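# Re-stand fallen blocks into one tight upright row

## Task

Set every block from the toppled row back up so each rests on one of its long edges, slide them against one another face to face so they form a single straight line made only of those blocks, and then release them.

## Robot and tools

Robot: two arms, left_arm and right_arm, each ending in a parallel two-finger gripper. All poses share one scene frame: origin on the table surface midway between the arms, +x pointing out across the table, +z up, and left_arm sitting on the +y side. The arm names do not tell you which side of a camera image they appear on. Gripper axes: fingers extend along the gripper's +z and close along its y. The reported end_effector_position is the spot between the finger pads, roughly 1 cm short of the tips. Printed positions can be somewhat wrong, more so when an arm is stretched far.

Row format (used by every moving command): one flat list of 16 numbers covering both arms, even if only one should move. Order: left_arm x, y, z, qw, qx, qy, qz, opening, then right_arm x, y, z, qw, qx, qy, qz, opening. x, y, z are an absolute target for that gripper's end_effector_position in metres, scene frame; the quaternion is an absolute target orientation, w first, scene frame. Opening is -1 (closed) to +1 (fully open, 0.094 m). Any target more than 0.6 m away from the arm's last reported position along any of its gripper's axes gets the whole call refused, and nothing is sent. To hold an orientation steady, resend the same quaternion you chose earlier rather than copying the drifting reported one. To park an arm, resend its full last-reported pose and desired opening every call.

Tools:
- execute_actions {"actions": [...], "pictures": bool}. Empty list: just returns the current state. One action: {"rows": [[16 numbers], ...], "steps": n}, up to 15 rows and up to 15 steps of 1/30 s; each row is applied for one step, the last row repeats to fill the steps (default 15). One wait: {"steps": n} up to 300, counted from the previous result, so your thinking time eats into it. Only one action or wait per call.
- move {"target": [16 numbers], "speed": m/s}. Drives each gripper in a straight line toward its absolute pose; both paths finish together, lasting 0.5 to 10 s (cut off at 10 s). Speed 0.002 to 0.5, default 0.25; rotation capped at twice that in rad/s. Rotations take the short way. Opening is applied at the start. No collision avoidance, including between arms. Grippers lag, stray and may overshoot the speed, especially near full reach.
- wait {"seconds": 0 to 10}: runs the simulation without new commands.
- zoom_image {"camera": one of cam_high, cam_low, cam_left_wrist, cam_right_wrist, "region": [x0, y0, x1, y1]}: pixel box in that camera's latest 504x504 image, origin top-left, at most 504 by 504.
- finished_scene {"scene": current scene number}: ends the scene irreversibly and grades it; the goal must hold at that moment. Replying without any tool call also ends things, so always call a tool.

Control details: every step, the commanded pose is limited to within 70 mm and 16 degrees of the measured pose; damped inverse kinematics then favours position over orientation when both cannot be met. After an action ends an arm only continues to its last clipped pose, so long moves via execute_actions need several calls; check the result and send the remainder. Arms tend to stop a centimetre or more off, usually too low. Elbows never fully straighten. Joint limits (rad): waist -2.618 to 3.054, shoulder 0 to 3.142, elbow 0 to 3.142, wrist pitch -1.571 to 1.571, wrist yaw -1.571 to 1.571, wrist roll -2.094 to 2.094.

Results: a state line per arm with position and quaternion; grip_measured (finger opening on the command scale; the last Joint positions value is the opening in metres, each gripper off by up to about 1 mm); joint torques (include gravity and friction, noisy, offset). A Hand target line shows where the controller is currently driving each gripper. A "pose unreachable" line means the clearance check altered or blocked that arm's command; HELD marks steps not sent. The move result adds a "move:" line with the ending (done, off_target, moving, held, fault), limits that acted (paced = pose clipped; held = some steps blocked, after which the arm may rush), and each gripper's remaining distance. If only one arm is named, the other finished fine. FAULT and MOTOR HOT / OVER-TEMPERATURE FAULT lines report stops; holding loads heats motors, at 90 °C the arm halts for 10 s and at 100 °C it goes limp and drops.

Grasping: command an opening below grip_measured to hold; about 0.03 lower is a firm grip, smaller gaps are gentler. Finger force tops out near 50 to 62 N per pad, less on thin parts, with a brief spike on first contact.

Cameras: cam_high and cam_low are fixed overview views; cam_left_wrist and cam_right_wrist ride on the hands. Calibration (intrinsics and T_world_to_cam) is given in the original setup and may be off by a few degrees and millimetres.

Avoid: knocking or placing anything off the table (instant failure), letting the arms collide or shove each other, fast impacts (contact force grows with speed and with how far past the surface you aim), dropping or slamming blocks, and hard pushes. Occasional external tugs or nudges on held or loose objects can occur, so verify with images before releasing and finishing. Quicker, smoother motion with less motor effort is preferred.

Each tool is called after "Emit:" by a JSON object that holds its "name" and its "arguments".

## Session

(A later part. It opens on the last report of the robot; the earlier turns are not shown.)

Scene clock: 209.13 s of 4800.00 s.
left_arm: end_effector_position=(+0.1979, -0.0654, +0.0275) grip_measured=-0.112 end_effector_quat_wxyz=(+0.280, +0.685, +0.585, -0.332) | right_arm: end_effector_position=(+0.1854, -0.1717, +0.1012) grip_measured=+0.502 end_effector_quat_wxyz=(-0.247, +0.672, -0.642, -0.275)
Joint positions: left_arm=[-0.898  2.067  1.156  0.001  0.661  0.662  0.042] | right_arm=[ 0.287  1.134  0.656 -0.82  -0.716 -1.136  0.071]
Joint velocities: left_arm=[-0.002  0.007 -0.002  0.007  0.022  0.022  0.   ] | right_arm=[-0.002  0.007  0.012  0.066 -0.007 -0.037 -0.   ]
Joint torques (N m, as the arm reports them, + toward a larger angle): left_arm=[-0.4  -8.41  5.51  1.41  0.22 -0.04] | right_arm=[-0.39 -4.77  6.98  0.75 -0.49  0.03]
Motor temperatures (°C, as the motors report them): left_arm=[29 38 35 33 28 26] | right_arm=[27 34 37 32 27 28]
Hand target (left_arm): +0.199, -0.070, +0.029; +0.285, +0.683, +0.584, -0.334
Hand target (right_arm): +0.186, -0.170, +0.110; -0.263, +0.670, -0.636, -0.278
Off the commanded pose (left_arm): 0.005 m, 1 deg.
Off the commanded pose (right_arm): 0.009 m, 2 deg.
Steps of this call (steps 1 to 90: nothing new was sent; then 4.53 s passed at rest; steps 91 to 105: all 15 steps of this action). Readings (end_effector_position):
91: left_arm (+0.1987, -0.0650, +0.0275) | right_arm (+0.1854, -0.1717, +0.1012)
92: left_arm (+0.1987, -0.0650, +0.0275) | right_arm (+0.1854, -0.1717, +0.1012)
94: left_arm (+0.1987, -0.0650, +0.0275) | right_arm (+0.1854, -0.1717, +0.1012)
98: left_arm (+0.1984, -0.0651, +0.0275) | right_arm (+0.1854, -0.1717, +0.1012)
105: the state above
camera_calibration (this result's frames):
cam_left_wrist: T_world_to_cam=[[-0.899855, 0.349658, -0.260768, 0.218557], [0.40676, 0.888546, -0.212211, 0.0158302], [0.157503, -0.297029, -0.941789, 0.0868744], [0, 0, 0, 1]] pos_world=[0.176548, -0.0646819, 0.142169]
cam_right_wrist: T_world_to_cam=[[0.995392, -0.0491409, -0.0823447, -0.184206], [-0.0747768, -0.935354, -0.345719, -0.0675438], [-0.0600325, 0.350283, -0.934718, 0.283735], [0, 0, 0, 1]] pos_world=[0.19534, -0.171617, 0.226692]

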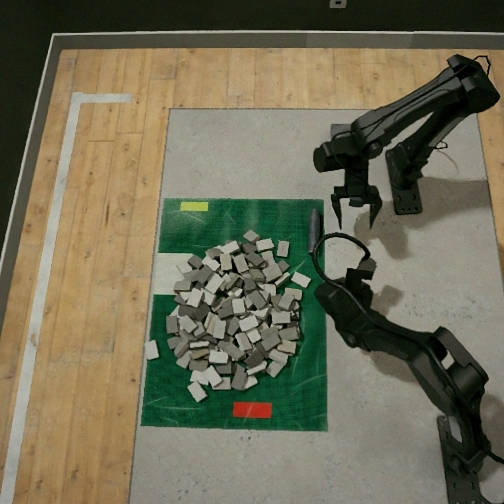

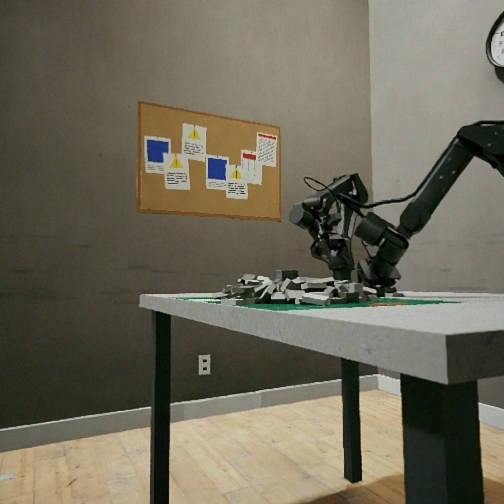

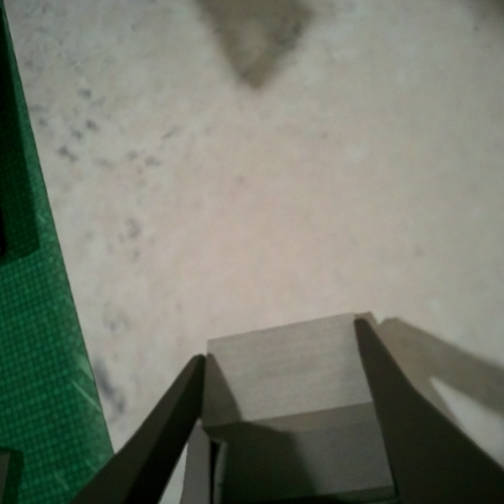

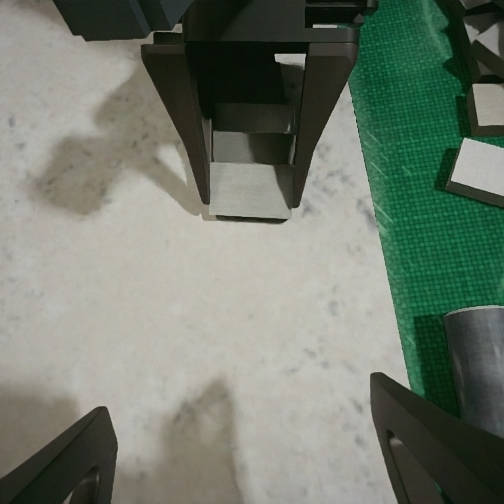

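Emit:
{"name": "move", "arguments": {"target": [0.199,-0.070,0.055,0.2847,0.6834,0.5836,-0.3333,-0.15, 0.186,-0.17,0.11,0.2634,-0.6702,0.6360,0.2776,0.5], "speed": 0.04}}

Scene clock: 212.37 s of 4800.00 s.
left_arm: end_effector_position=(+0.1949, -0.0595, +0.0302) grip_measured=-0.112 end_effector_quat_wxyz=(+0.267, +0.684, +0.595, -0.327) | right_arm: end_effector_position=(+0.1855, -0.1718, +0.1011) grip_measured=+0.502 end_effector_quat_wxyz=(-0.247, +0.672, -0.642, -0.275)
Joint positions: left_arm=[-0.898  2.043  1.156 -0.055  0.648  0.662  0.042] | right_arm=[ 0.287  1.134  0.656 -0.82  -0.715 -1.136  0.071]
Joint velocities: left_arm=[-0.012 -0.007 -0.007  0.051 -0.007  0.081 -0.   ] | right_arm=[ 0.002  0.017 -0.002 -0.051 -0.037 -0.022 -0.001]
Joint torques (N m, as the arm reports them, + toward a larger angle): left_arm=[ -0.44 -11.08   7.57   1.1    0.34  -0.05] | right_arm=[-0.4  -4.78  6.94  0.72 -0.47  0.03]
Motor temperatures (°C, as the motors report them): left_arm=[29 39 35 33 28 26] | right_arm=[27 34 37 32 27 28]
Hand target (left_arm): +0.198, -0.069, +0.055; +0.285, +0.683, +0.584, -0.333
Hand target (right_arm): +0.186, -0.170, +0.110; -0.263, +0.670, -0.636, -0.277
Off the commanded pose (left_arm): 0.027 m, 3 deg.
Off the commanded pose (right_arm): 0.009 m, 2 deg.
move: off_target (left_arm)
camera_calibration (this result's frames):
cam_left_wrist: T_world_to_cam=[[-0.905887, 0.35043, -0.237839, 0.214991], [0.397403, 0.897485, -0.19129, 0.0141296], [0.146423, -0.267805, -0.952282, 0.0958721], [0, 0, 0, 1]] pos_world=[0.175105, -0.0623455, 0.145133]
cam_right_wrist: T_world_to_cam=[[0.995404, -0.0494016, -0.0820412, -0.184355], [-0.0748755, -0.935574, -0.3451, -0.067732], [-0.0597071, 0.349657, -0.934973, 0.283546], [0, 0, 0, 1]] pos_world=[0.195366, -0.17162, 0.226609]

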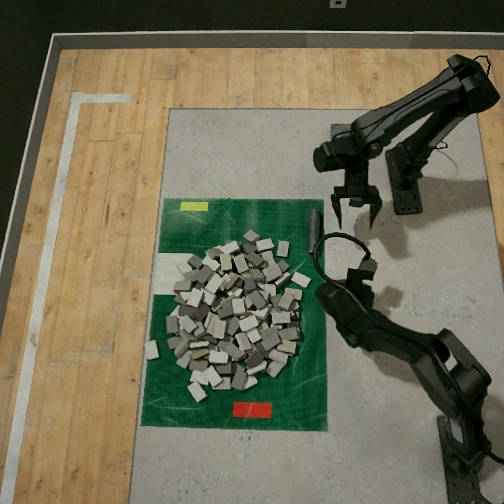

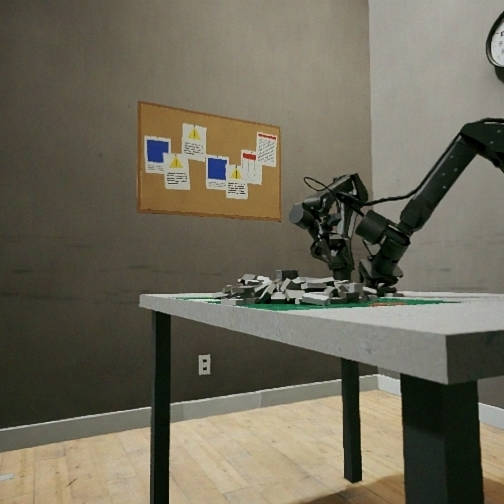

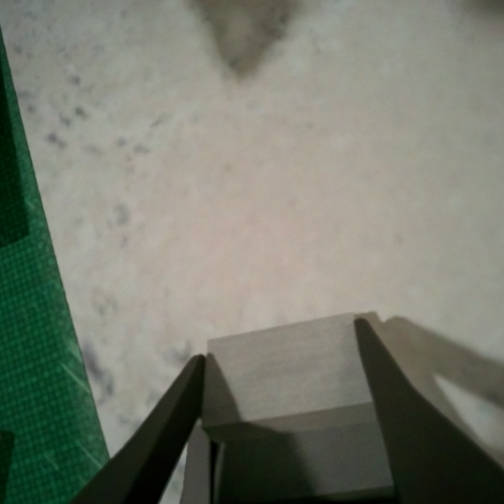

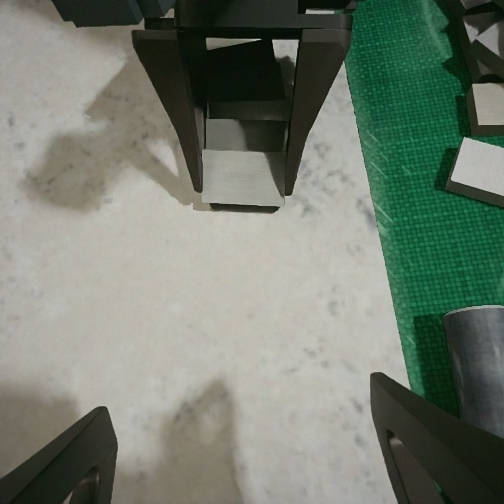

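Emit:
{"name": "move", "arguments": {"target": [0.199,-0.066,0.075,0.2847,0.6834,0.5836,-0.3333,-0.15, 0.186,-0.17,0.11,0.2634,-0.6702,0.6360,0.2776,0.5], "speed": 0.04}}

Scene clock: 225.07 s of 4800.00 s.
left_arm: end_effector_position=(+0.1922, -0.0558, +0.0486) grip_measured=-0.112 end_effector_quat_wxyz=(+0.260, +0.684, +0.599, -0.325) | right_arm: end_effector_position=(+0.1855, -0.1717, +0.1011) grip_measured=+0.502 end_effector_quat_wxyz=(-0.247, +0.672, -0.642, -0.275)
Joint positions: left_arm=[-0.898  1.991  1.176 -0.144  0.645  0.662  0.042] | right_arm=[ 0.287  1.134  0.656 -0.82  -0.715 -1.136  0.071]
Joint velocities: left_arm=[-0.002 -0.022  0.017 -0.022 -0.007  0.037  0.001] | right_arm=[-0.007  0.027 -0.017  0.007 -0.007 -0.022 -0.   ]
Joint torques (N m, as the arm reports them, + toward a larger angle): left_arm=[  0.23 -10.86   7.64   1.22   0.43   0.02] | right_arm=[-0.36 -4.76  7.02  0.76 -0.48  0.02]
Motor temperatures (°C, as the motors report them): left_arm=[29 42 36 33 28 26] | right_arm=[27 34 37 32 27 28]
Hand target (left_arm): +0.198, -0.065, +0.075; +0.285, +0.684, +0.584, -0.333
Hand target (right_arm): +0.186, -0.170, +0.110; -0.263, +0.670, -0.636, -0.278
Off the commanded pose (left_arm): 0.029 m, 4 deg.
Off the commanded pose (right_arm): 0.009 m, 2 deg.
After step 90, 8.20 s passed at rest.
move: off_target (left_arm)
camera_calibration (this result's frames):
cam_left_wrist: T_world_to_cam=[[-0.908753, 0.351766, -0.224562, 0.215645], [0.393723, 0.901066, -0.181832, 0.0158276], [0.138383, -0.253655, -0.957345, 0.117436], [0, 0, 0, 1]] pos_world=[0.173485, -0.0603299, 0.163731]
cam_right_wrist: T_world_to_cam=[[0.995398, -0.0492713, -0.082193, -0.184281], [-0.0748261, -0.935464, -0.34541, -0.0676379], [-0.0598698, 0.34997, -0.934846, 0.283641], [0, 0, 0, 1]] pos_world=[0.195353, -0.171618, 0.226651]

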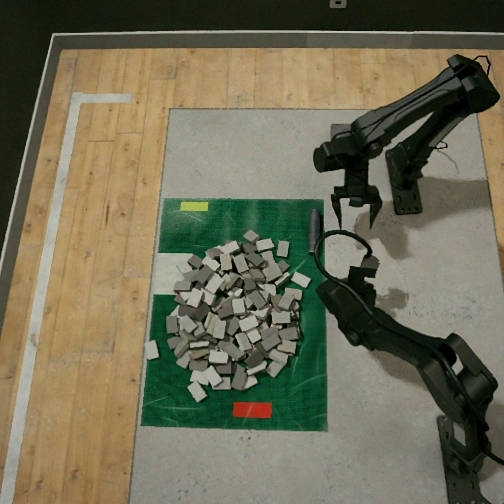

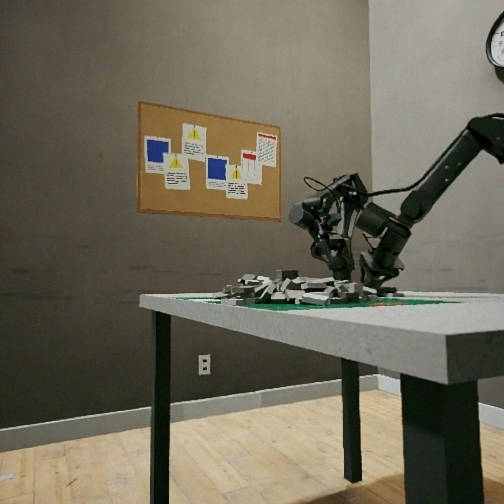

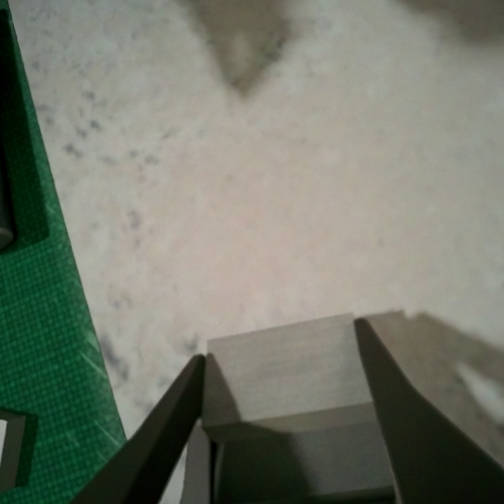

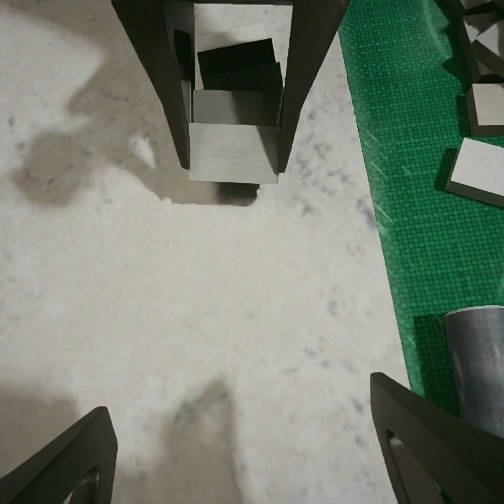

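Emit:
{"name": "execute_actions", "arguments": {"actions": []}}

Scene clock: 242.67 s of 4800.00 s.
left_arm: end_effector_position=(+0.1919, -0.0554, +0.0483) grip_measured=-0.112 end_effector_quat_wxyz=(+0.258, +0.684, +0.600, -0.325) | right_arm: end_effector_position=(+0.1855, -0.1717, +0.1011) grip_measured=+0.502 end_effector_quat_wxyz=(-0.247, +0.672, -0.642, -0.275)
Joint positions: left_arm=[-0.898  1.991  1.176 -0.147  0.645  0.662  0.042] | right_arm=[ 0.287  1.134  0.656 -0.82  -0.715 -1.136  0.071]
Joint velocities: left_arm=[-0.002  0.012 -0.007 -0.037 -0.037  0.007  0.001] | right_arm=[-0.002 -0.012 -0.007 -0.007  0.022 -0.022 -0.   ]
Joint torques (N m, as the arm reports them, + toward a larger angle): left_arm=[  0.32 -10.84   7.67   1.21   0.43   0.03] | right_arm=[-0.32 -4.78  7.11  0.73 -0.49  0.03]
Motor temperatures (°C, as the motors report them): left_arm=[29 44 36 33 28 26] | right_arm=[27 34 37 32 27 28]
Hand target (left_arm): +0.198, -0.065, +0.075; +0.285, +0.684, +0.584, -0.333
Hand target (right_arm): +0.186, -0.170, +0.110; -0.263, +0.670, -0.636, -0.277
Off the commanded pose (left_arm): 0.030 m, 4 deg.
Off the commanded pose (right_arm): 0.009 m, 2 deg.
Steps of this call (steps 1 to 90: nothing new was sent; then 14.60 s passed at rest). Readings (end_effector_position):
1: left_arm (+0.1921, -0.0557, +0.0485) | right_arm (+0.1855, -0.1717, +0.1011)
2: left_arm (+0.1921, -0.0556, +0.0485) | right_arm (+0.1855, -0.1717, +0.1011)
4: left_arm (+0.1920, -0.0555, +0.0484) | right_arm (+0.1855, -0.1717, +0.1011)
8: left_arm (+0.1919, -0.0554, +0.0483) | right_arm (+0.1855, -0.1717, +0.1011)
90: the state above
camera_calibration (this result's frames):
cam_left_wrist: T_world_to_cam=[[-0.909213, 0.352269, -0.221898, 0.215084], [0.39335, 0.901474, -0.18061, 0.0155822], [0.136412, -0.251497, -0.958197, 0.117768], [0, 0, 0, 1]] pos_world=[0.173363, -0.0601962, 0.163386]
cam_right_wrist: T_world_to_cam=[[0.995398, -0.0492713, -0.082193, -0.184281], [-0.0748261, -0.935464, -0.34541, -0.0676379], [-0.0598698, 0.34997, -0.934846, 0.283641], [0, 0, 0, 1]] pos_world=[0.195353, -0.171618, 0.226651]

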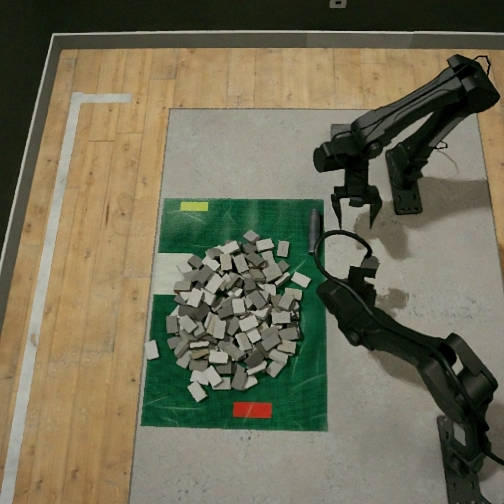

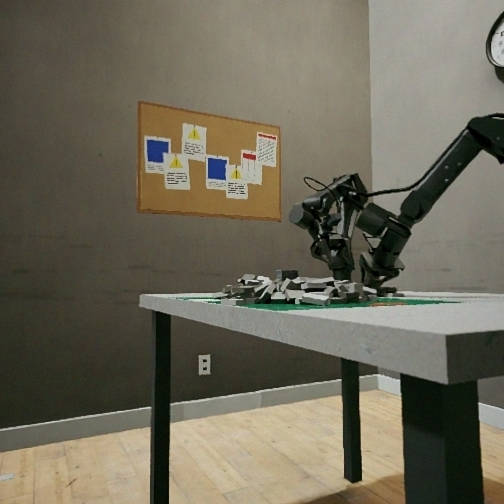

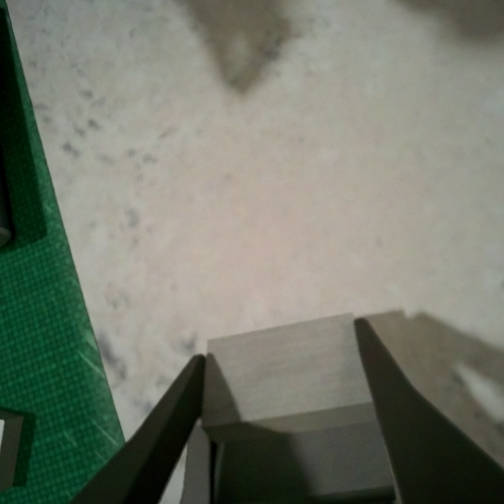

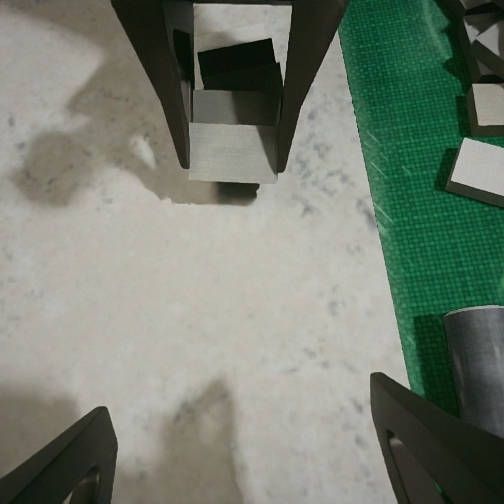

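Emit:
{"name": "move", "arguments": {"target": [0.15,0.03,0.09, 0,0.7071,0.7071,0, -0.15, 0.186,-0.17,0.11, 0.2634,-0.6702,0.6360,0.2776, 0.5], "speed": 0.1}}

Scene clock: 251.30 s of 4800.00 s.
left_arm: end_effector_position=(+0.1467, +0.0352, +0.0799) grip_measured=-0.112 end_effector_quat_wxyz=(-0.008, +0.709, +0.705, -0.005) | right_arm: end_effector_position=(+0.1855, -0.1717, +0.1011) grip_measured=+0.502 end_effector_quat_wxyz=(-0.247, +0.672, -0.642, -0.275)
Joint positions: left_arm=[-1.107  1.981  1.612 -1.215  0.013  0.538  0.042] | right_arm=[ 0.287  1.134  0.656 -0.82  -0.715 -1.136  0.071]
Joint velocities: left_arm=[ 0.002  0.022 -0.027  0.022 -0.007 -0.066 -0.   ] | right_arm=[-0.002 -0.022 -0.007 -0.051  0.007 -0.022  0.   ]
Joint torques (N m, as the arm reports them, + toward a larger angle): left_arm=[-0.6  -8.4   7.63  0.19 -0.1  -0.05] | right_arm=[-0.39 -4.71  7.01  0.74 -0.51  0.  ]
Motor temperatures (°C, as the motors report them): left_arm=[29 44 37 33 28 26] | right_arm=[27 34 37 32 27 28]
Hand target (left_arm): +0.148, +0.031, +0.089; -0.001, +0.708, +0.706, -0.003
Hand target (right_arm): +0.186, -0.170, +0.110; -0.263, +0.670, -0.636, -0.277
Off the commanded pose (left_arm): 0.012 m, 1 deg.
Off the commanded pose (right_arm): 0.009 m, 2 deg.
After step 90, 0.80 s passed at rest.
move: off_target (left_arm)
camera_calibration (this result's frames):
cam_left_wrist: T_world_to_cam=[[-0.940296, 0.340157, 0.0116749, 0.135463], [0.277888, 0.747456, 0.603397, -0.082873], [0.196524, 0.570616, -0.797355, 0.126369], [0, 0, 0, 1]] pos_world=[0.12557, -0.0562431, 0.149185]
cam_right_wrist: T_world_to_cam=[[0.995398, -0.0492713, -0.082193, -0.184281], [-0.0748261, -0.935464, -0.34541, -0.0676379], [-0.0598698, 0.34997, -0.934846, 0.283641], [0, 0, 0, 1]] pos_world=[0.195353, -0.171618, 0.226651]

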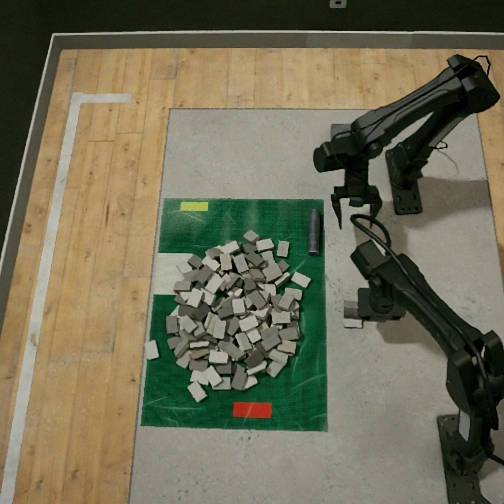

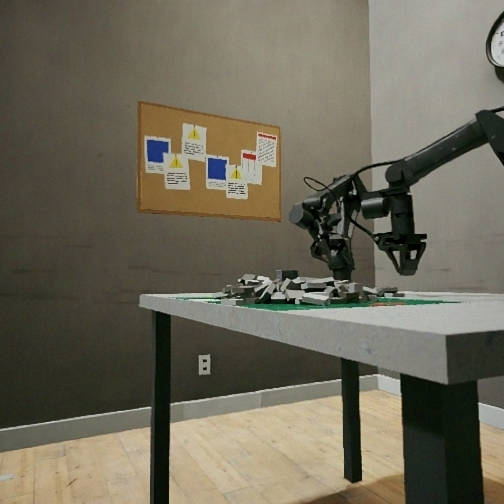

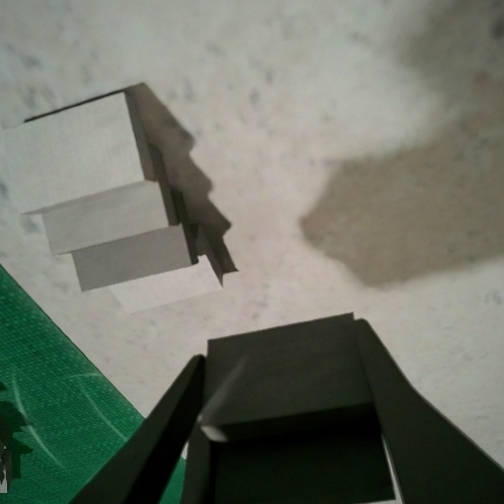

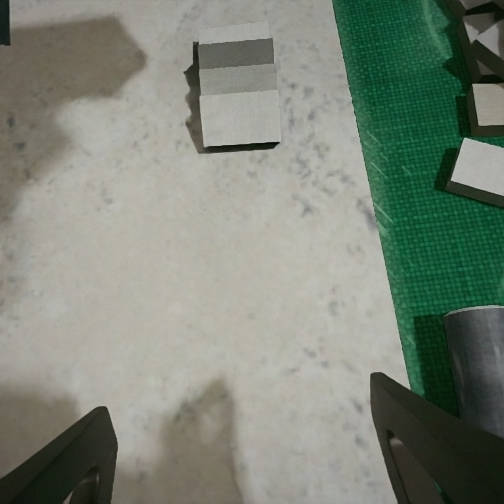

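Emit:
{"name": "move", "arguments": {"target": [0.12,0.045,0.05, 0,0.7071,0.7071,0, -0.15, 0.186,-0.17,0.11, 0.2634,-0.6702,0.6360,0.2776, 0.5], "speed": 0.08}}

Scene clock: 281.27 s of 4800.00 s.
left_arm: end_effector_position=(+0.1196, +0.0467, +0.0420) grip_measured=-0.112 end_effector_quat_wxyz=(-0.018, +0.709, +0.705, +0.001) | right_arm: end_effector_position=(+0.1854, -0.1717, +0.1012) grip_measured=+0.502 end_effector_quat_wxyz=(-0.247, +0.672, -0.642, -0.275)
Joint positions: left_arm=[-1.16   1.947  1.409 -1.069  0.009  0.484  0.042] | right_arm=[ 0.287  1.134  0.656 -0.82  -0.716 -1.136  0.071]
Joint velocities: left_arm=[-0.002 -0.012 -0.002  0.037 -0.095 -0.051  0.   ] | right_arm=[ 0.002 -0.002 -0.002 -0.051  0.066 -0.022 -0.   ]
Joint torques (N m, as the arm reports them, + toward a larger angle): left_arm=[ -0.49 -10.36   4.28   0.45  -0.12  -0.05] | right_arm=[-0.36 -4.82  6.99  0.74 -0.49  0.03]
Motor temperatures (°C, as the motors report them): left_arm=[29 42 37 31 28 26] | right_arm=[27 34 37 32 28 28]
Hand target (left_arm): +0.120, +0.044, +0.050; -0.000, +0.707, +0.707, -0.001
Hand target (right_arm): +0.186, -0.170, +0.110; -0.263, +0.670, -0.636, -0.278
Off the commanded pose (left_arm): 0.008 m, 2 deg.
Off the commanded pose (right_arm): 0.009 m, 2 deg.
After step 90, 25.90 s passed at rest.
move: done
camera_calibration (this result's frames):
cam_left_wrist: T_world_to_cam=[[-0.940652, 0.3384, 0.0256825, 0.105994], [0.280831, 0.733666, 0.618763, -0.0613962], [0.190547, 0.589253, -0.785158, 0.0943013], [0, 0, 0, 1]] pos_world=[0.0989768, -0.0463915, 0.109309]
cam_right_wrist: T_world_to_cam=[[0.995392, -0.0491409, -0.0823447, -0.184206], [-0.0747768, -0.935354, -0.345719, -0.0675438], [-0.0600325, 0.350283, -0.934718, 0.283735], [0, 0, 0, 1]] pos_world=[0.19534, -0.171617, 0.226692]

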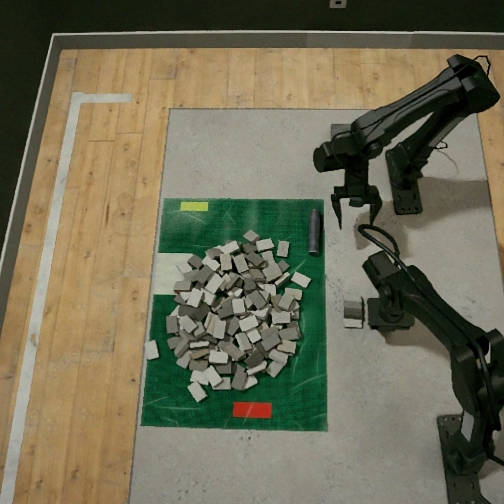

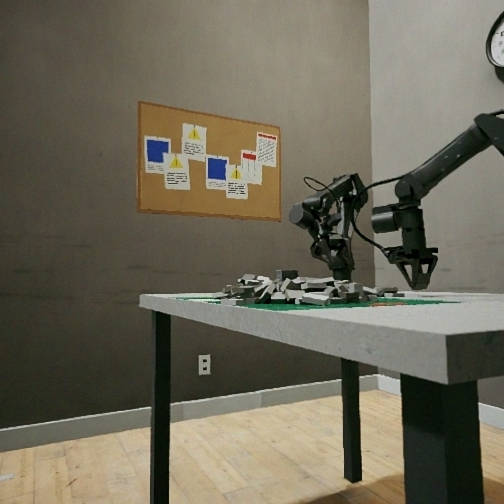

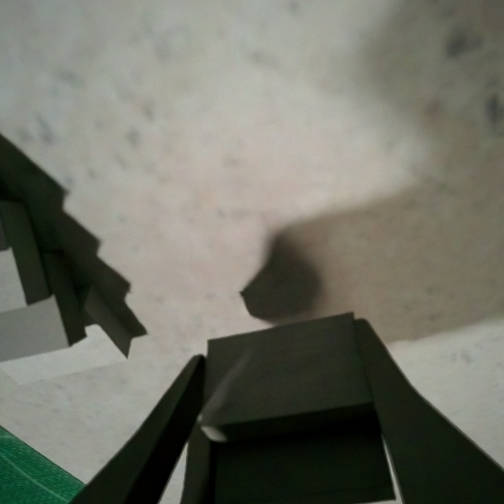

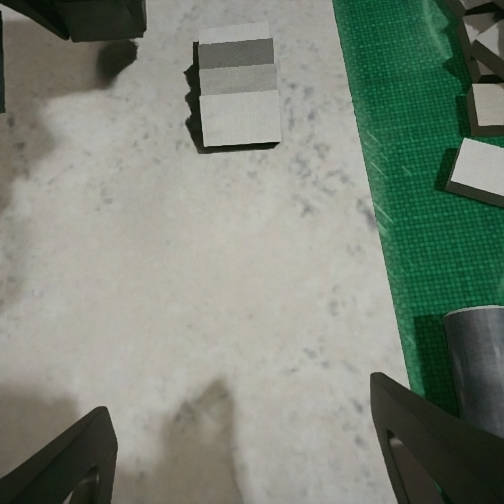

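Emit:
{"name": "move", "arguments": {"target": [0.12,0.045,0.038, 0,0.7071,0.7071,0, -0.15, 0.186,-0.17,0.11, 0.2634,-0.6702,0.6360,0.2776, 0.5], "speed": 0.03}}

Emit:
{"name": "zoom_image", "arguments": {"camera": "cam_right_wrist", "region": [40, 0, 240, 130]}}

Scene clock: 284.40 s of 4800.00 s.
left_arm: end_effector_position=(+0.1193, +0.0476, +0.0337) grip_measured=-0.112 end_effector_quat_wxyz=(-0.015, +0.709, +0.706, +0.001) | right_arm: end_effector_position=(+0.1855, -0.1718, +0.1011) grip_measured=+0.502 end_effector_quat_wxyz=(-0.247, +0.672, -0.642, -0.275)
Joint positions: left_arm=[-1.16   1.947  1.375 -1.028  0.008  0.483  0.042] | right_arm=[ 0.287  1.134  0.656 -0.82  -0.715 -1.136  0.071]
Joint velocities: left_arm=[ 0.007  0.002 -0.007  0.051 -0.022 -0.037  0.001] | right_arm=[-0.002  0.007  0.002 -0.095  0.022 -0.037  0.001]
Joint torques (N m, as the arm reports them, + toward a larger angle): left_arm=[-0.43 -9.61  4.22  0.42 -0.13 -0.02] | right_arm=[-0.36 -4.72  6.95  0.74 -0.48  0.01]
Motor temperatures (°C, as the motors report them): left_arm=[29 42 36 31 28 26] | right_arm=[27 34 37 32 28 28]
Hand target (left_arm): +0.120, +0.045, +0.038; -0.000, +0.707, +0.707, -0.000
Hand target (right_arm): +0.186, -0.170, +0.110; -0.263, +0.670, -0.636, -0.277
Off the commanded pose (left_arm): 0.005 m, 2 deg.
Off the commanded pose (right_arm): 0.009 m, 2 deg.
move: done
camera_calibration (this result's frames):
cam_left_wrist: T_world_to_cam=[[-0.940993, 0.337844, 0.0198568, 0.105895], [0.277707, 0.737296, 0.615852, -0.0565946], [0.193422, 0.585027, -0.787611, 0.0872174], [0, 0, 0, 1]] pos_world=[0.0984934, -0.0450736, 0.101445]
cam_right_wrist: T_world_to_cam=[[0.995404, -0.0494016, -0.0820412, -0.184355], [-0.0748755, -0.935574, -0.3451, -0.067732], [-0.0597071, 0.349657, -0.934973, 0.283546], [0, 0, 0, 1]] pos_world=[0.195366, -0.17162, 0.226609]

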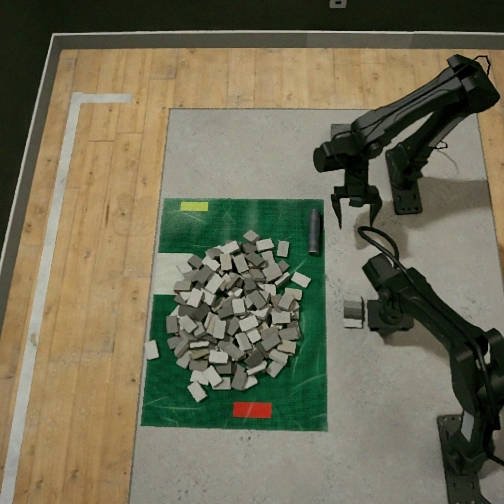

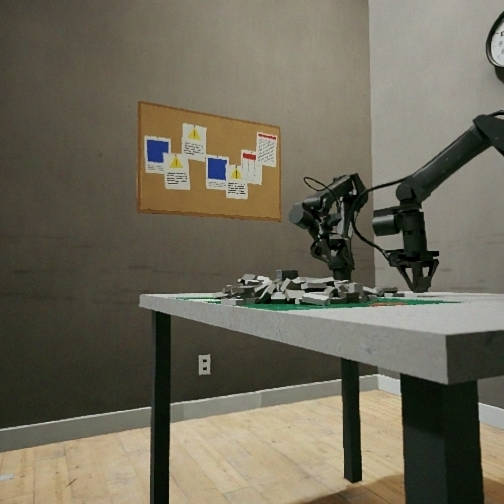

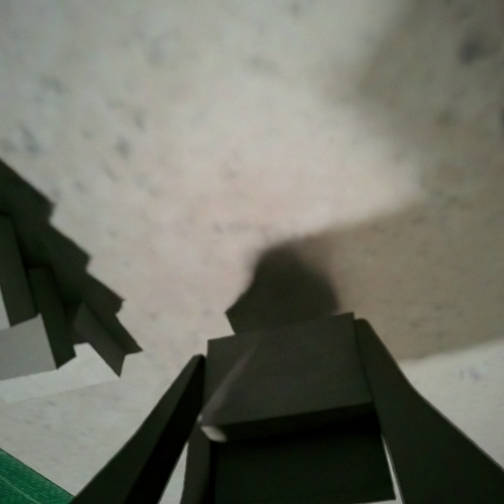

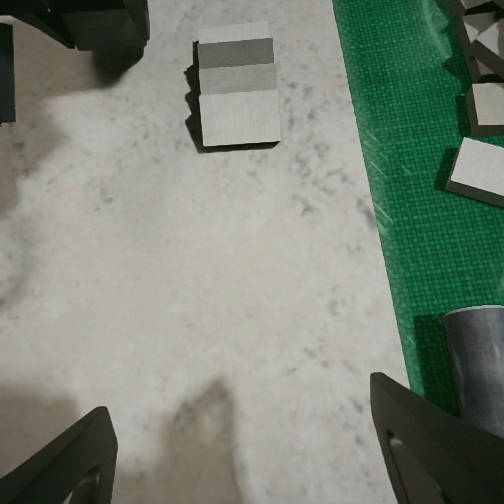

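Region (40, 0, 240, 130) of cam_right_wrist's 504x504 image, scaled by 2.520, with more detail than that image has; it fills the top 328 rows of this view, and the rest is white.

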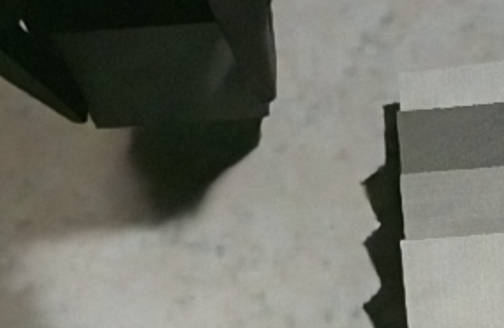

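Emit:
{"name": "move", "arguments": {"target": [0.12,0.045,0.030, 0,0.7071,0.7071,0, -0.15, 0.186,-0.17,0.11, 0.2634,-0.6702,0.6360,0.2776, 0.5], "speed": 0.02}}

Emit:
{"name": "zoom_image", "arguments": {"camera": "cam_right_wrist", "region": [40, 0, 240, 130]}}

Scene clock: 289.20 s of 4800.00 s.
left_arm: end_effector_position=(+0.1198, +0.0469, +0.0287) grip_measured=-0.112 end_effector_quat_wxyz=(-0.010, +0.709, +0.706, -0.001) | right_arm: end_effector_position=(+0.1855, -0.1718, +0.1010) grip_measured=+0.502 end_effector_quat_wxyz=(-0.247, +0.672, -0.642, -0.275)
Joint positions: left_arm=[-1.16   1.947  1.354 -0.997  0.007  0.483  0.042] | right_arm=[ 0.287  1.134  0.656 -0.82  -0.714 -1.136  0.071]
Joint velocities: left_arm=[ 0.012 -0.007  0.012  0.022 -0.022 -0.037 -0.   ] | right_arm=[-0.012 -0.002  0.007 -0.022  0.022 -0.066  0.   ]
Joint torques (N m, as the arm reports them, + toward a larger angle): left_arm=[-0.46 -8.77  4.17  0.49 -0.11 -0.03] | right_arm=[-0.35 -4.8   7.01  0.74 -0.5   0.01]
Motor temperatures (°C, as the motors report them): left_arm=[29 42 36 31 28 26] | right_arm=[27 34 37 32 28 28]
Hand target (left_arm): +0.120, +0.045, +0.030; -0.000, +0.707, +0.707, +0.000
Hand target (right_arm): +0.186, -0.170, +0.110; -0.263, +0.670, -0.636, -0.277
Off the commanded pose (left_arm): 0.002 m, 1 deg.
Off the commanded pose (right_arm): 0.009 m, 2 deg.
After step 90, 0.67 s passed at rest.
move: done
camera_calibration (this result's frames):
cam_left_wrist: T_world_to_cam=[[-0.941073, 0.338, 0.0117642, 0.106943], [0.274489, 0.742999, 0.610417, -0.0528251], [0.19758, 0.577676, -0.791993, 0.083645], [0, 0, 0, 1]] pos_world=[0.0986147, -0.0452175, 0.0972335]
cam_right_wrist: T_world_to_cam=[[0.99541, -0.0495319, -0.0818894, -0.18443], [-0.0749249, -0.935684, -0.344791, -0.0678261], [-0.0595445, 0.349344, -0.935101, 0.283452], [0, 0, 0, 1]] pos_world=[0.195379, -0.171621, 0.226567]

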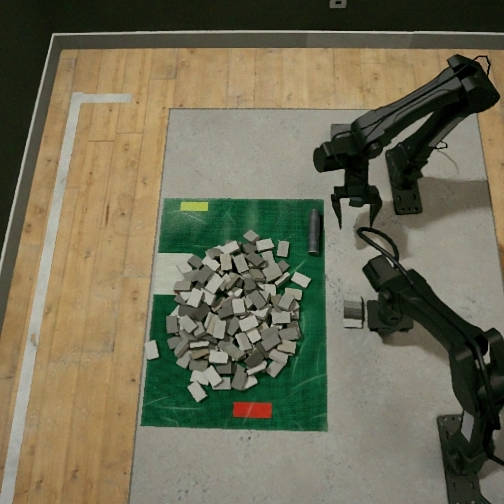

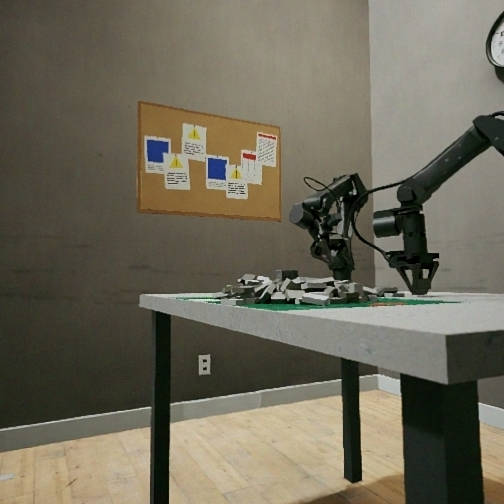

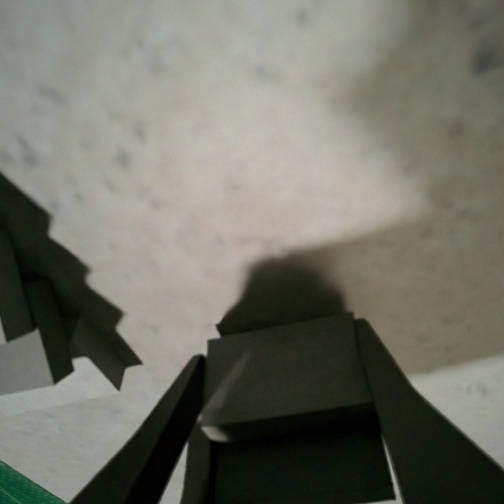

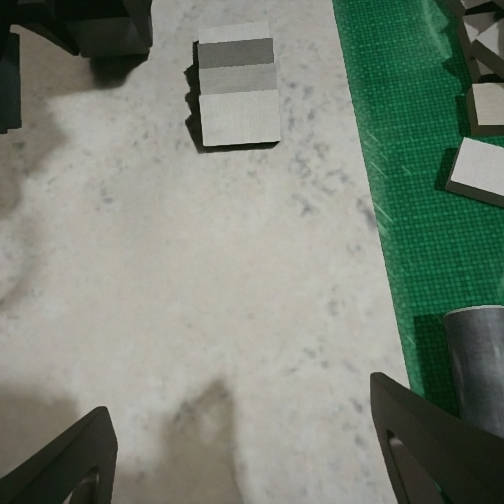

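Region (40, 0, 240, 130) of cam_right_wrist's 504x504 image, scaled by 2.520, with more detail than that image has; it fills the top 328 rows of this view, and the rest is white.

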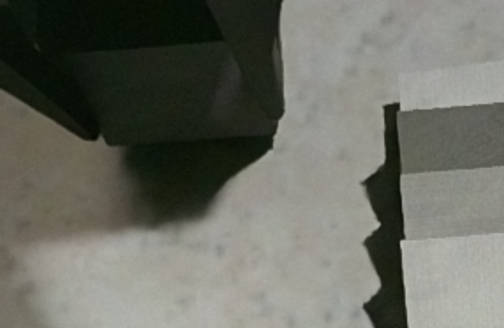

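Emit:
{"name": "move", "arguments": {"target": [0.12,0.045,0.025, 0,0.7071,0.7071,0, -0.15, 0.186,-0.17,0.11, 0.2634,-0.6702,0.6360,0.2776, 0.5], "speed": 0.015}}

Emit:
{"name": "zoom_image", "arguments": {"camera": "cam_right_wrist", "region": [40, 0, 240, 130]}}

Scene clock: 293.60 s of 4800.00 s.
left_arm: end_effector_position=(+0.1203, +0.0458, +0.0257) grip_measured=-0.112 end_effector_quat_wxyz=(-0.005, +0.709, +0.706, -0.002) | right_arm: end_effector_position=(+0.1855, -0.1717, +0.1011) grip_measured=+0.502 end_effector_quat_wxyz=(-0.247, +0.672, -0.642, -0.275)
Joint positions: left_arm=[-1.16   1.947  1.342 -0.975  0.007  0.483  0.042] | right_arm=[ 0.287  1.134  0.656 -0.82  -0.715 -1.136  0.071]
Joint velocities: left_arm=[ 0.012 -0.017 -0.002 -0.037  0.007  0.037  0.001] | right_arm=[ 0.007 -0.012 -0.017  0.066 -0.007 -0.022 -0.   ]
Joint torques (N m, as the arm reports them, + toward a larger angle): left_arm=[-0.47 -8.23  4.26  0.53 -0.11 -0.04] | right_arm=[-0.37 -4.78  6.96  0.75 -0.49  0.02]
Motor temperatures (°C, as the motors report them): left_arm=[29 42 35 31 28 26] | right_arm=[27 34 37 32 28 28]
Hand target (left_arm): +0.120, +0.045, +0.025; +0.000, +0.707, +0.707, -0.000
Hand target (right_arm): +0.186, -0.170, +0.110; -0.263, +0.670, -0.636, -0.278
Off the commanded pose (left_arm): 0.001 m, 1 deg.
Off the commanded pose (right_arm): 0.009 m, 2 deg.
move: done
camera_calibration (this result's frames):
cam_left_wrist: T_world_to_cam=[[-0.941108, 0.338068, 0.00504872, 0.108004], [0.271926, 0.747939, 0.605511, -0.0501626], [0.200928, 0.571224, -0.795821, 0.0817451], [0, 0, 0, 1]] pos_world=[0.0988594, -0.045689, 0.0948831]
cam_right_wrist: T_world_to_cam=[[0.995398, -0.0492713, -0.082193, -0.184281], [-0.0748261, -0.935464, -0.34541, -0.0676379], [-0.0598698, 0.34997, -0.934846, 0.283641], [0, 0, 0, 1]] pos_world=[0.195353, -0.171618, 0.226651]

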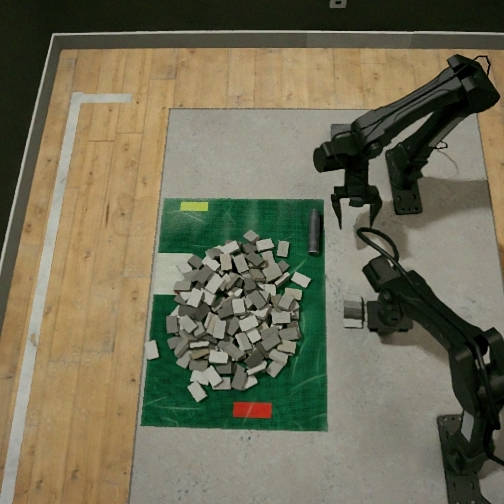

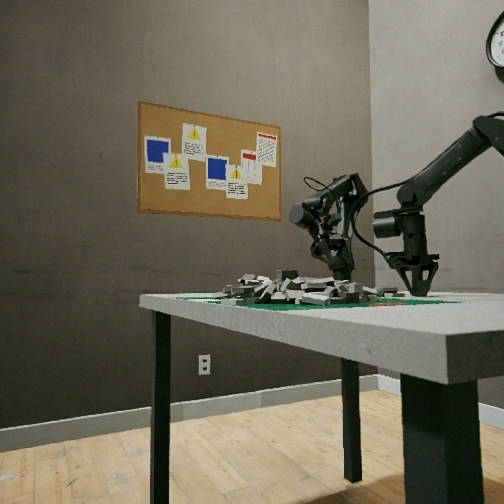

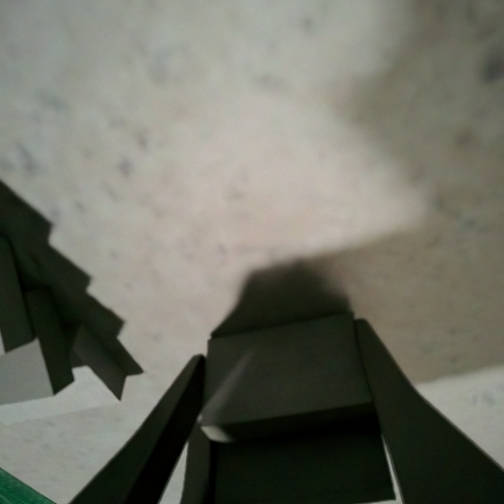

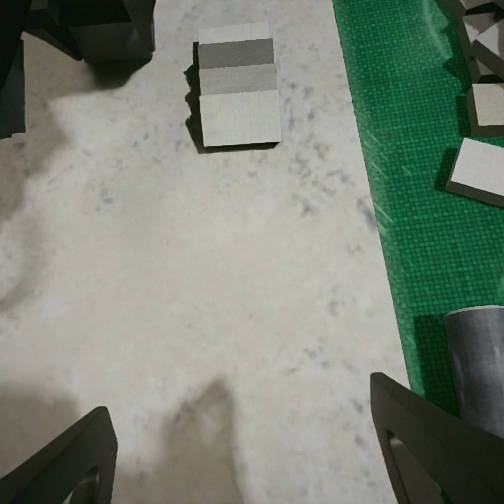

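Region (40, 0, 240, 130) of cam_right_wrist's 504x504 image, scaled by 2.520, with more detail than that image has; it fills the top 328 rows of this view, and the rest is white.

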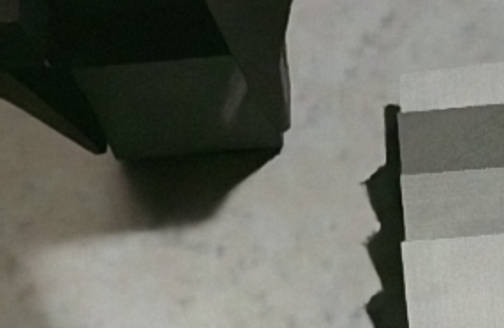

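Emit:
{"name": "execute_actions", "arguments": {"actions": [{"rows": [[0.12,0.045,0.022, 0,0.7071,0.7071,0, -0.15, 0.186,-0.17,0.11, 0.2634,-0.6702,0.6360,0.2776, 0.5],[0.12,0.045,0.022, 0,0.7071,0.7071,0, -0.15, 0.186,-0.17,0.11, 0.2634,-0.6702,0.6360,0.2776, 0.5],[0.12,0.045,0.022, 0,0.7071,0.7071,0, -0.15, 0.186,-0.17,0.11, 0.2634,-0.6702,0.6360,0.2776, 0.5],[0.12,0.045,0.022, 0,0.7071,0.7071,0, -0.15, 0.186,-0.17,0.11, 0.2634,-0.6702,0.6360,0.2776, 0.5],[0.12,0.045,0.022, 0,0.7071,0.7071,0, -0.15, 0.186,-0.17,0.11, 0.2634,-0.6702,0.6360,0.2776, 0.5],[0.12,0.045,0.022, 0,0.7071,0.7071,0, -0.15, 0.186,-0.17,0.11, 0.2634,-0.6702,0.6360,0.2776, 0.5],[0.12,0.045,0.022, 0,0.7071,0.7071,0, -0.13, 0.186,-0.17,0.11, 0.2634,-0.6702,0.6360,0.2776, 0.5],[0.12,0.045,0.022, 0,0.7071,0.7071,0, -0.12, 0.186,-0.17,0.11, 0.2634,-0.6702,0.6360,0.2776, 0.5],[0.12,0.045,0.022, 0,0.7071,0.7071,0, -0.115, 0.186,-0.17,0.11, 0.2634,-0.6702,0.6360,0.2776, 0.5],[0.12,0.045,0.022, 0,0.7071,0.7071,0, -0.11, 0.186,-0.17,0.11, 0.2634,-0.6702,0.6360,0.2776, 0.5],[0.12,0.045,0.022, 0,0.7071,0.7071,0, -0.105, 0.186,-0.17,0.11, 0.2634,-0.6702,0.6360,0.2776, 0.5],[0.12,0.045,0.022, 0,0.7071,0.7071,0, -0.10, 0.186,-0.17,0.11, 0.2634,-0.6702,0.6360,0.2776, 0.5]], "steps": 15}]}}

Emit:
{"name": "zoom_image", "arguments": {"camera": "cam_right_wrist", "region": [40, 0, 240, 130]}}

Scene clock: 299.73 s of 4800.00 s.
left_arm: end_effector_position=(+0.1214, +0.0437, +0.0257) grip_measured=-0.095 end_effector_quat_wxyz=(-0.001, +0.709, +0.706, -0.003) | right_arm: end_effector_position=(+0.1854, -0.1717, +0.1012) grip_measured=+0.502 end_effector_quat_wxyz=(-0.247, +0.672, -0.642, -0.275)
Joint positions: left_arm=[-1.16   1.947  1.342 -0.965  0.007  0.483  0.042] | right_arm=[ 0.287  1.134  0.656 -0.82  -0.716 -1.136  0.071]
Joint velocities: left_arm=[ 0.002 -0.007  0.007 -0.066  0.007 -0.051 -0.   ] | right_arm=[ 0.007  0.002  0.017  0.007 -0.037  0.007 -0.001]
Joint torques (N m, as the arm reports them, + toward a larger angle): left_arm=[-0.48 -7.96  3.84  0.52 -0.11 -0.04] | right_arm=[-0.29 -4.76  6.96  0.72 -0.49  0.03]
Motor temperatures (°C, as the motors report them): left_arm=[29 42 35 31 28 26] | right_arm=[27 34 37 32 28 28]
Hand target (left_arm): +0.120, +0.045, +0.022; -0.000, +0.707, +0.707, -0.000
Hand target (right_arm): +0.186, -0.170, +0.110; -0.263, +0.670, -0.636, -0.278
Off the commanded pose (left_arm): 0.004 m, 0 deg.
Off the commanded pose (right_arm): 0.009 m, 2 deg.
Steps of this call (steps 1 to 90: nothing new was sent; then 2.63 s passed at rest; steps 91 to 105: all 15 steps of this action). Readings (end_effector_position):
91: left_arm (+0.1203, +0.0457, +0.0257) | right_arm (+0.1854, -0.1717, +0.1012)
92: left_arm (+0.1205, +0.0454, +0.0257) | right_arm (+0.1854, -0.1717, +0.1012)
94: left_arm (+0.1209, +0.0447, +0.0257) | right_arm (+0.1854, -0.1717, +0.1012)
98: left_arm (+0.1212, +0.0441, +0.0257) | right_arm (+0.1854, -0.1717, +0.1012)
105: the state above
camera_calibration (this result's frames):
cam_left_wrist: T_world_to_cam=[[-0.941115, 0.338081, -0.00194704, 0.109924], [0.269277, 0.753043, 0.600347, -0.0486467], [0.204432, 0.564471, -0.799738, 0.0826885], [0, 0, 0, 1]] pos_world=[0.0996461, -0.0472053, 0.095548]
cam_right_wrist: T_world_to_cam=[[0.995392, -0.0491409, -0.0823447, -0.184206], [-0.0747768, -0.935354, -0.345719, -0.0675438], [-0.0600325, 0.350283, -0.934718, 0.283735], [0, 0, 0, 1]] pos_world=[0.19534, -0.171617, 0.226692]

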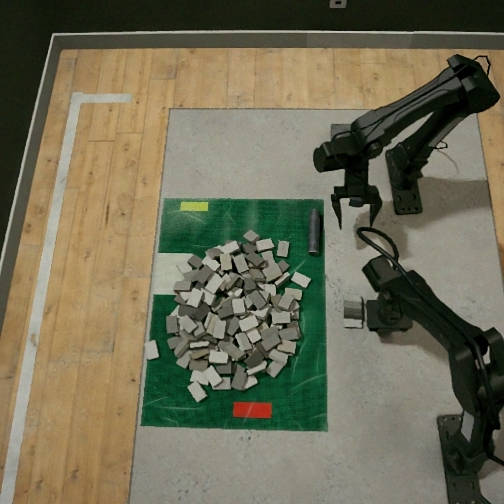

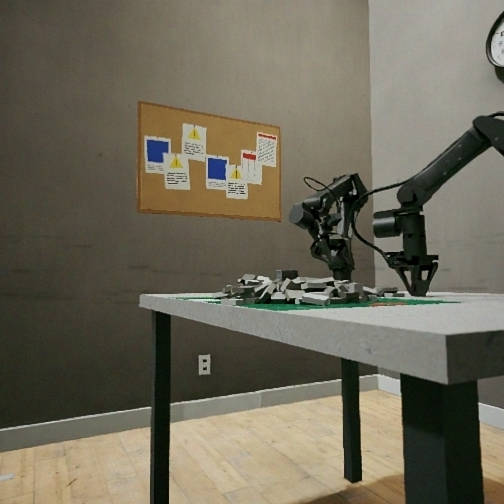

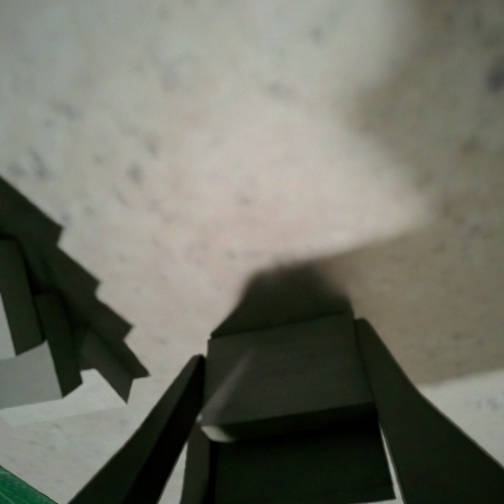

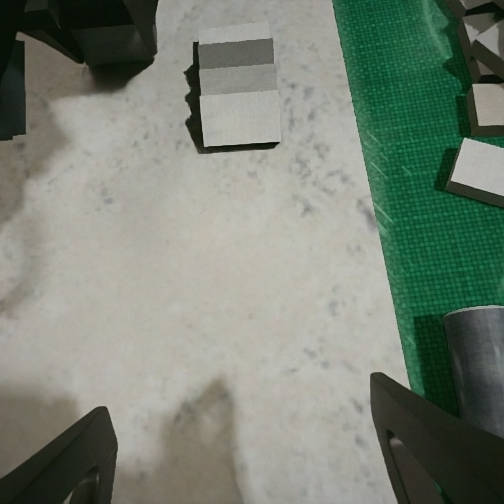

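Region (40, 0, 240, 130) of cam_right_wrist's 504x504 image, scaled by 2.520, with more detail than that image has; it fills the top 328 rows of this view, and the rest is white.

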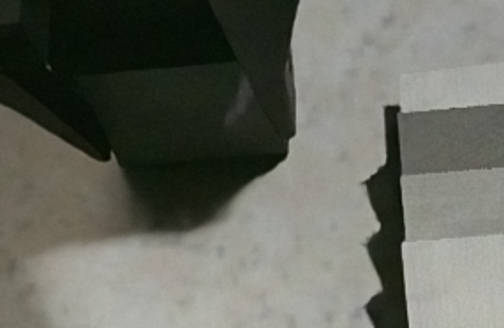

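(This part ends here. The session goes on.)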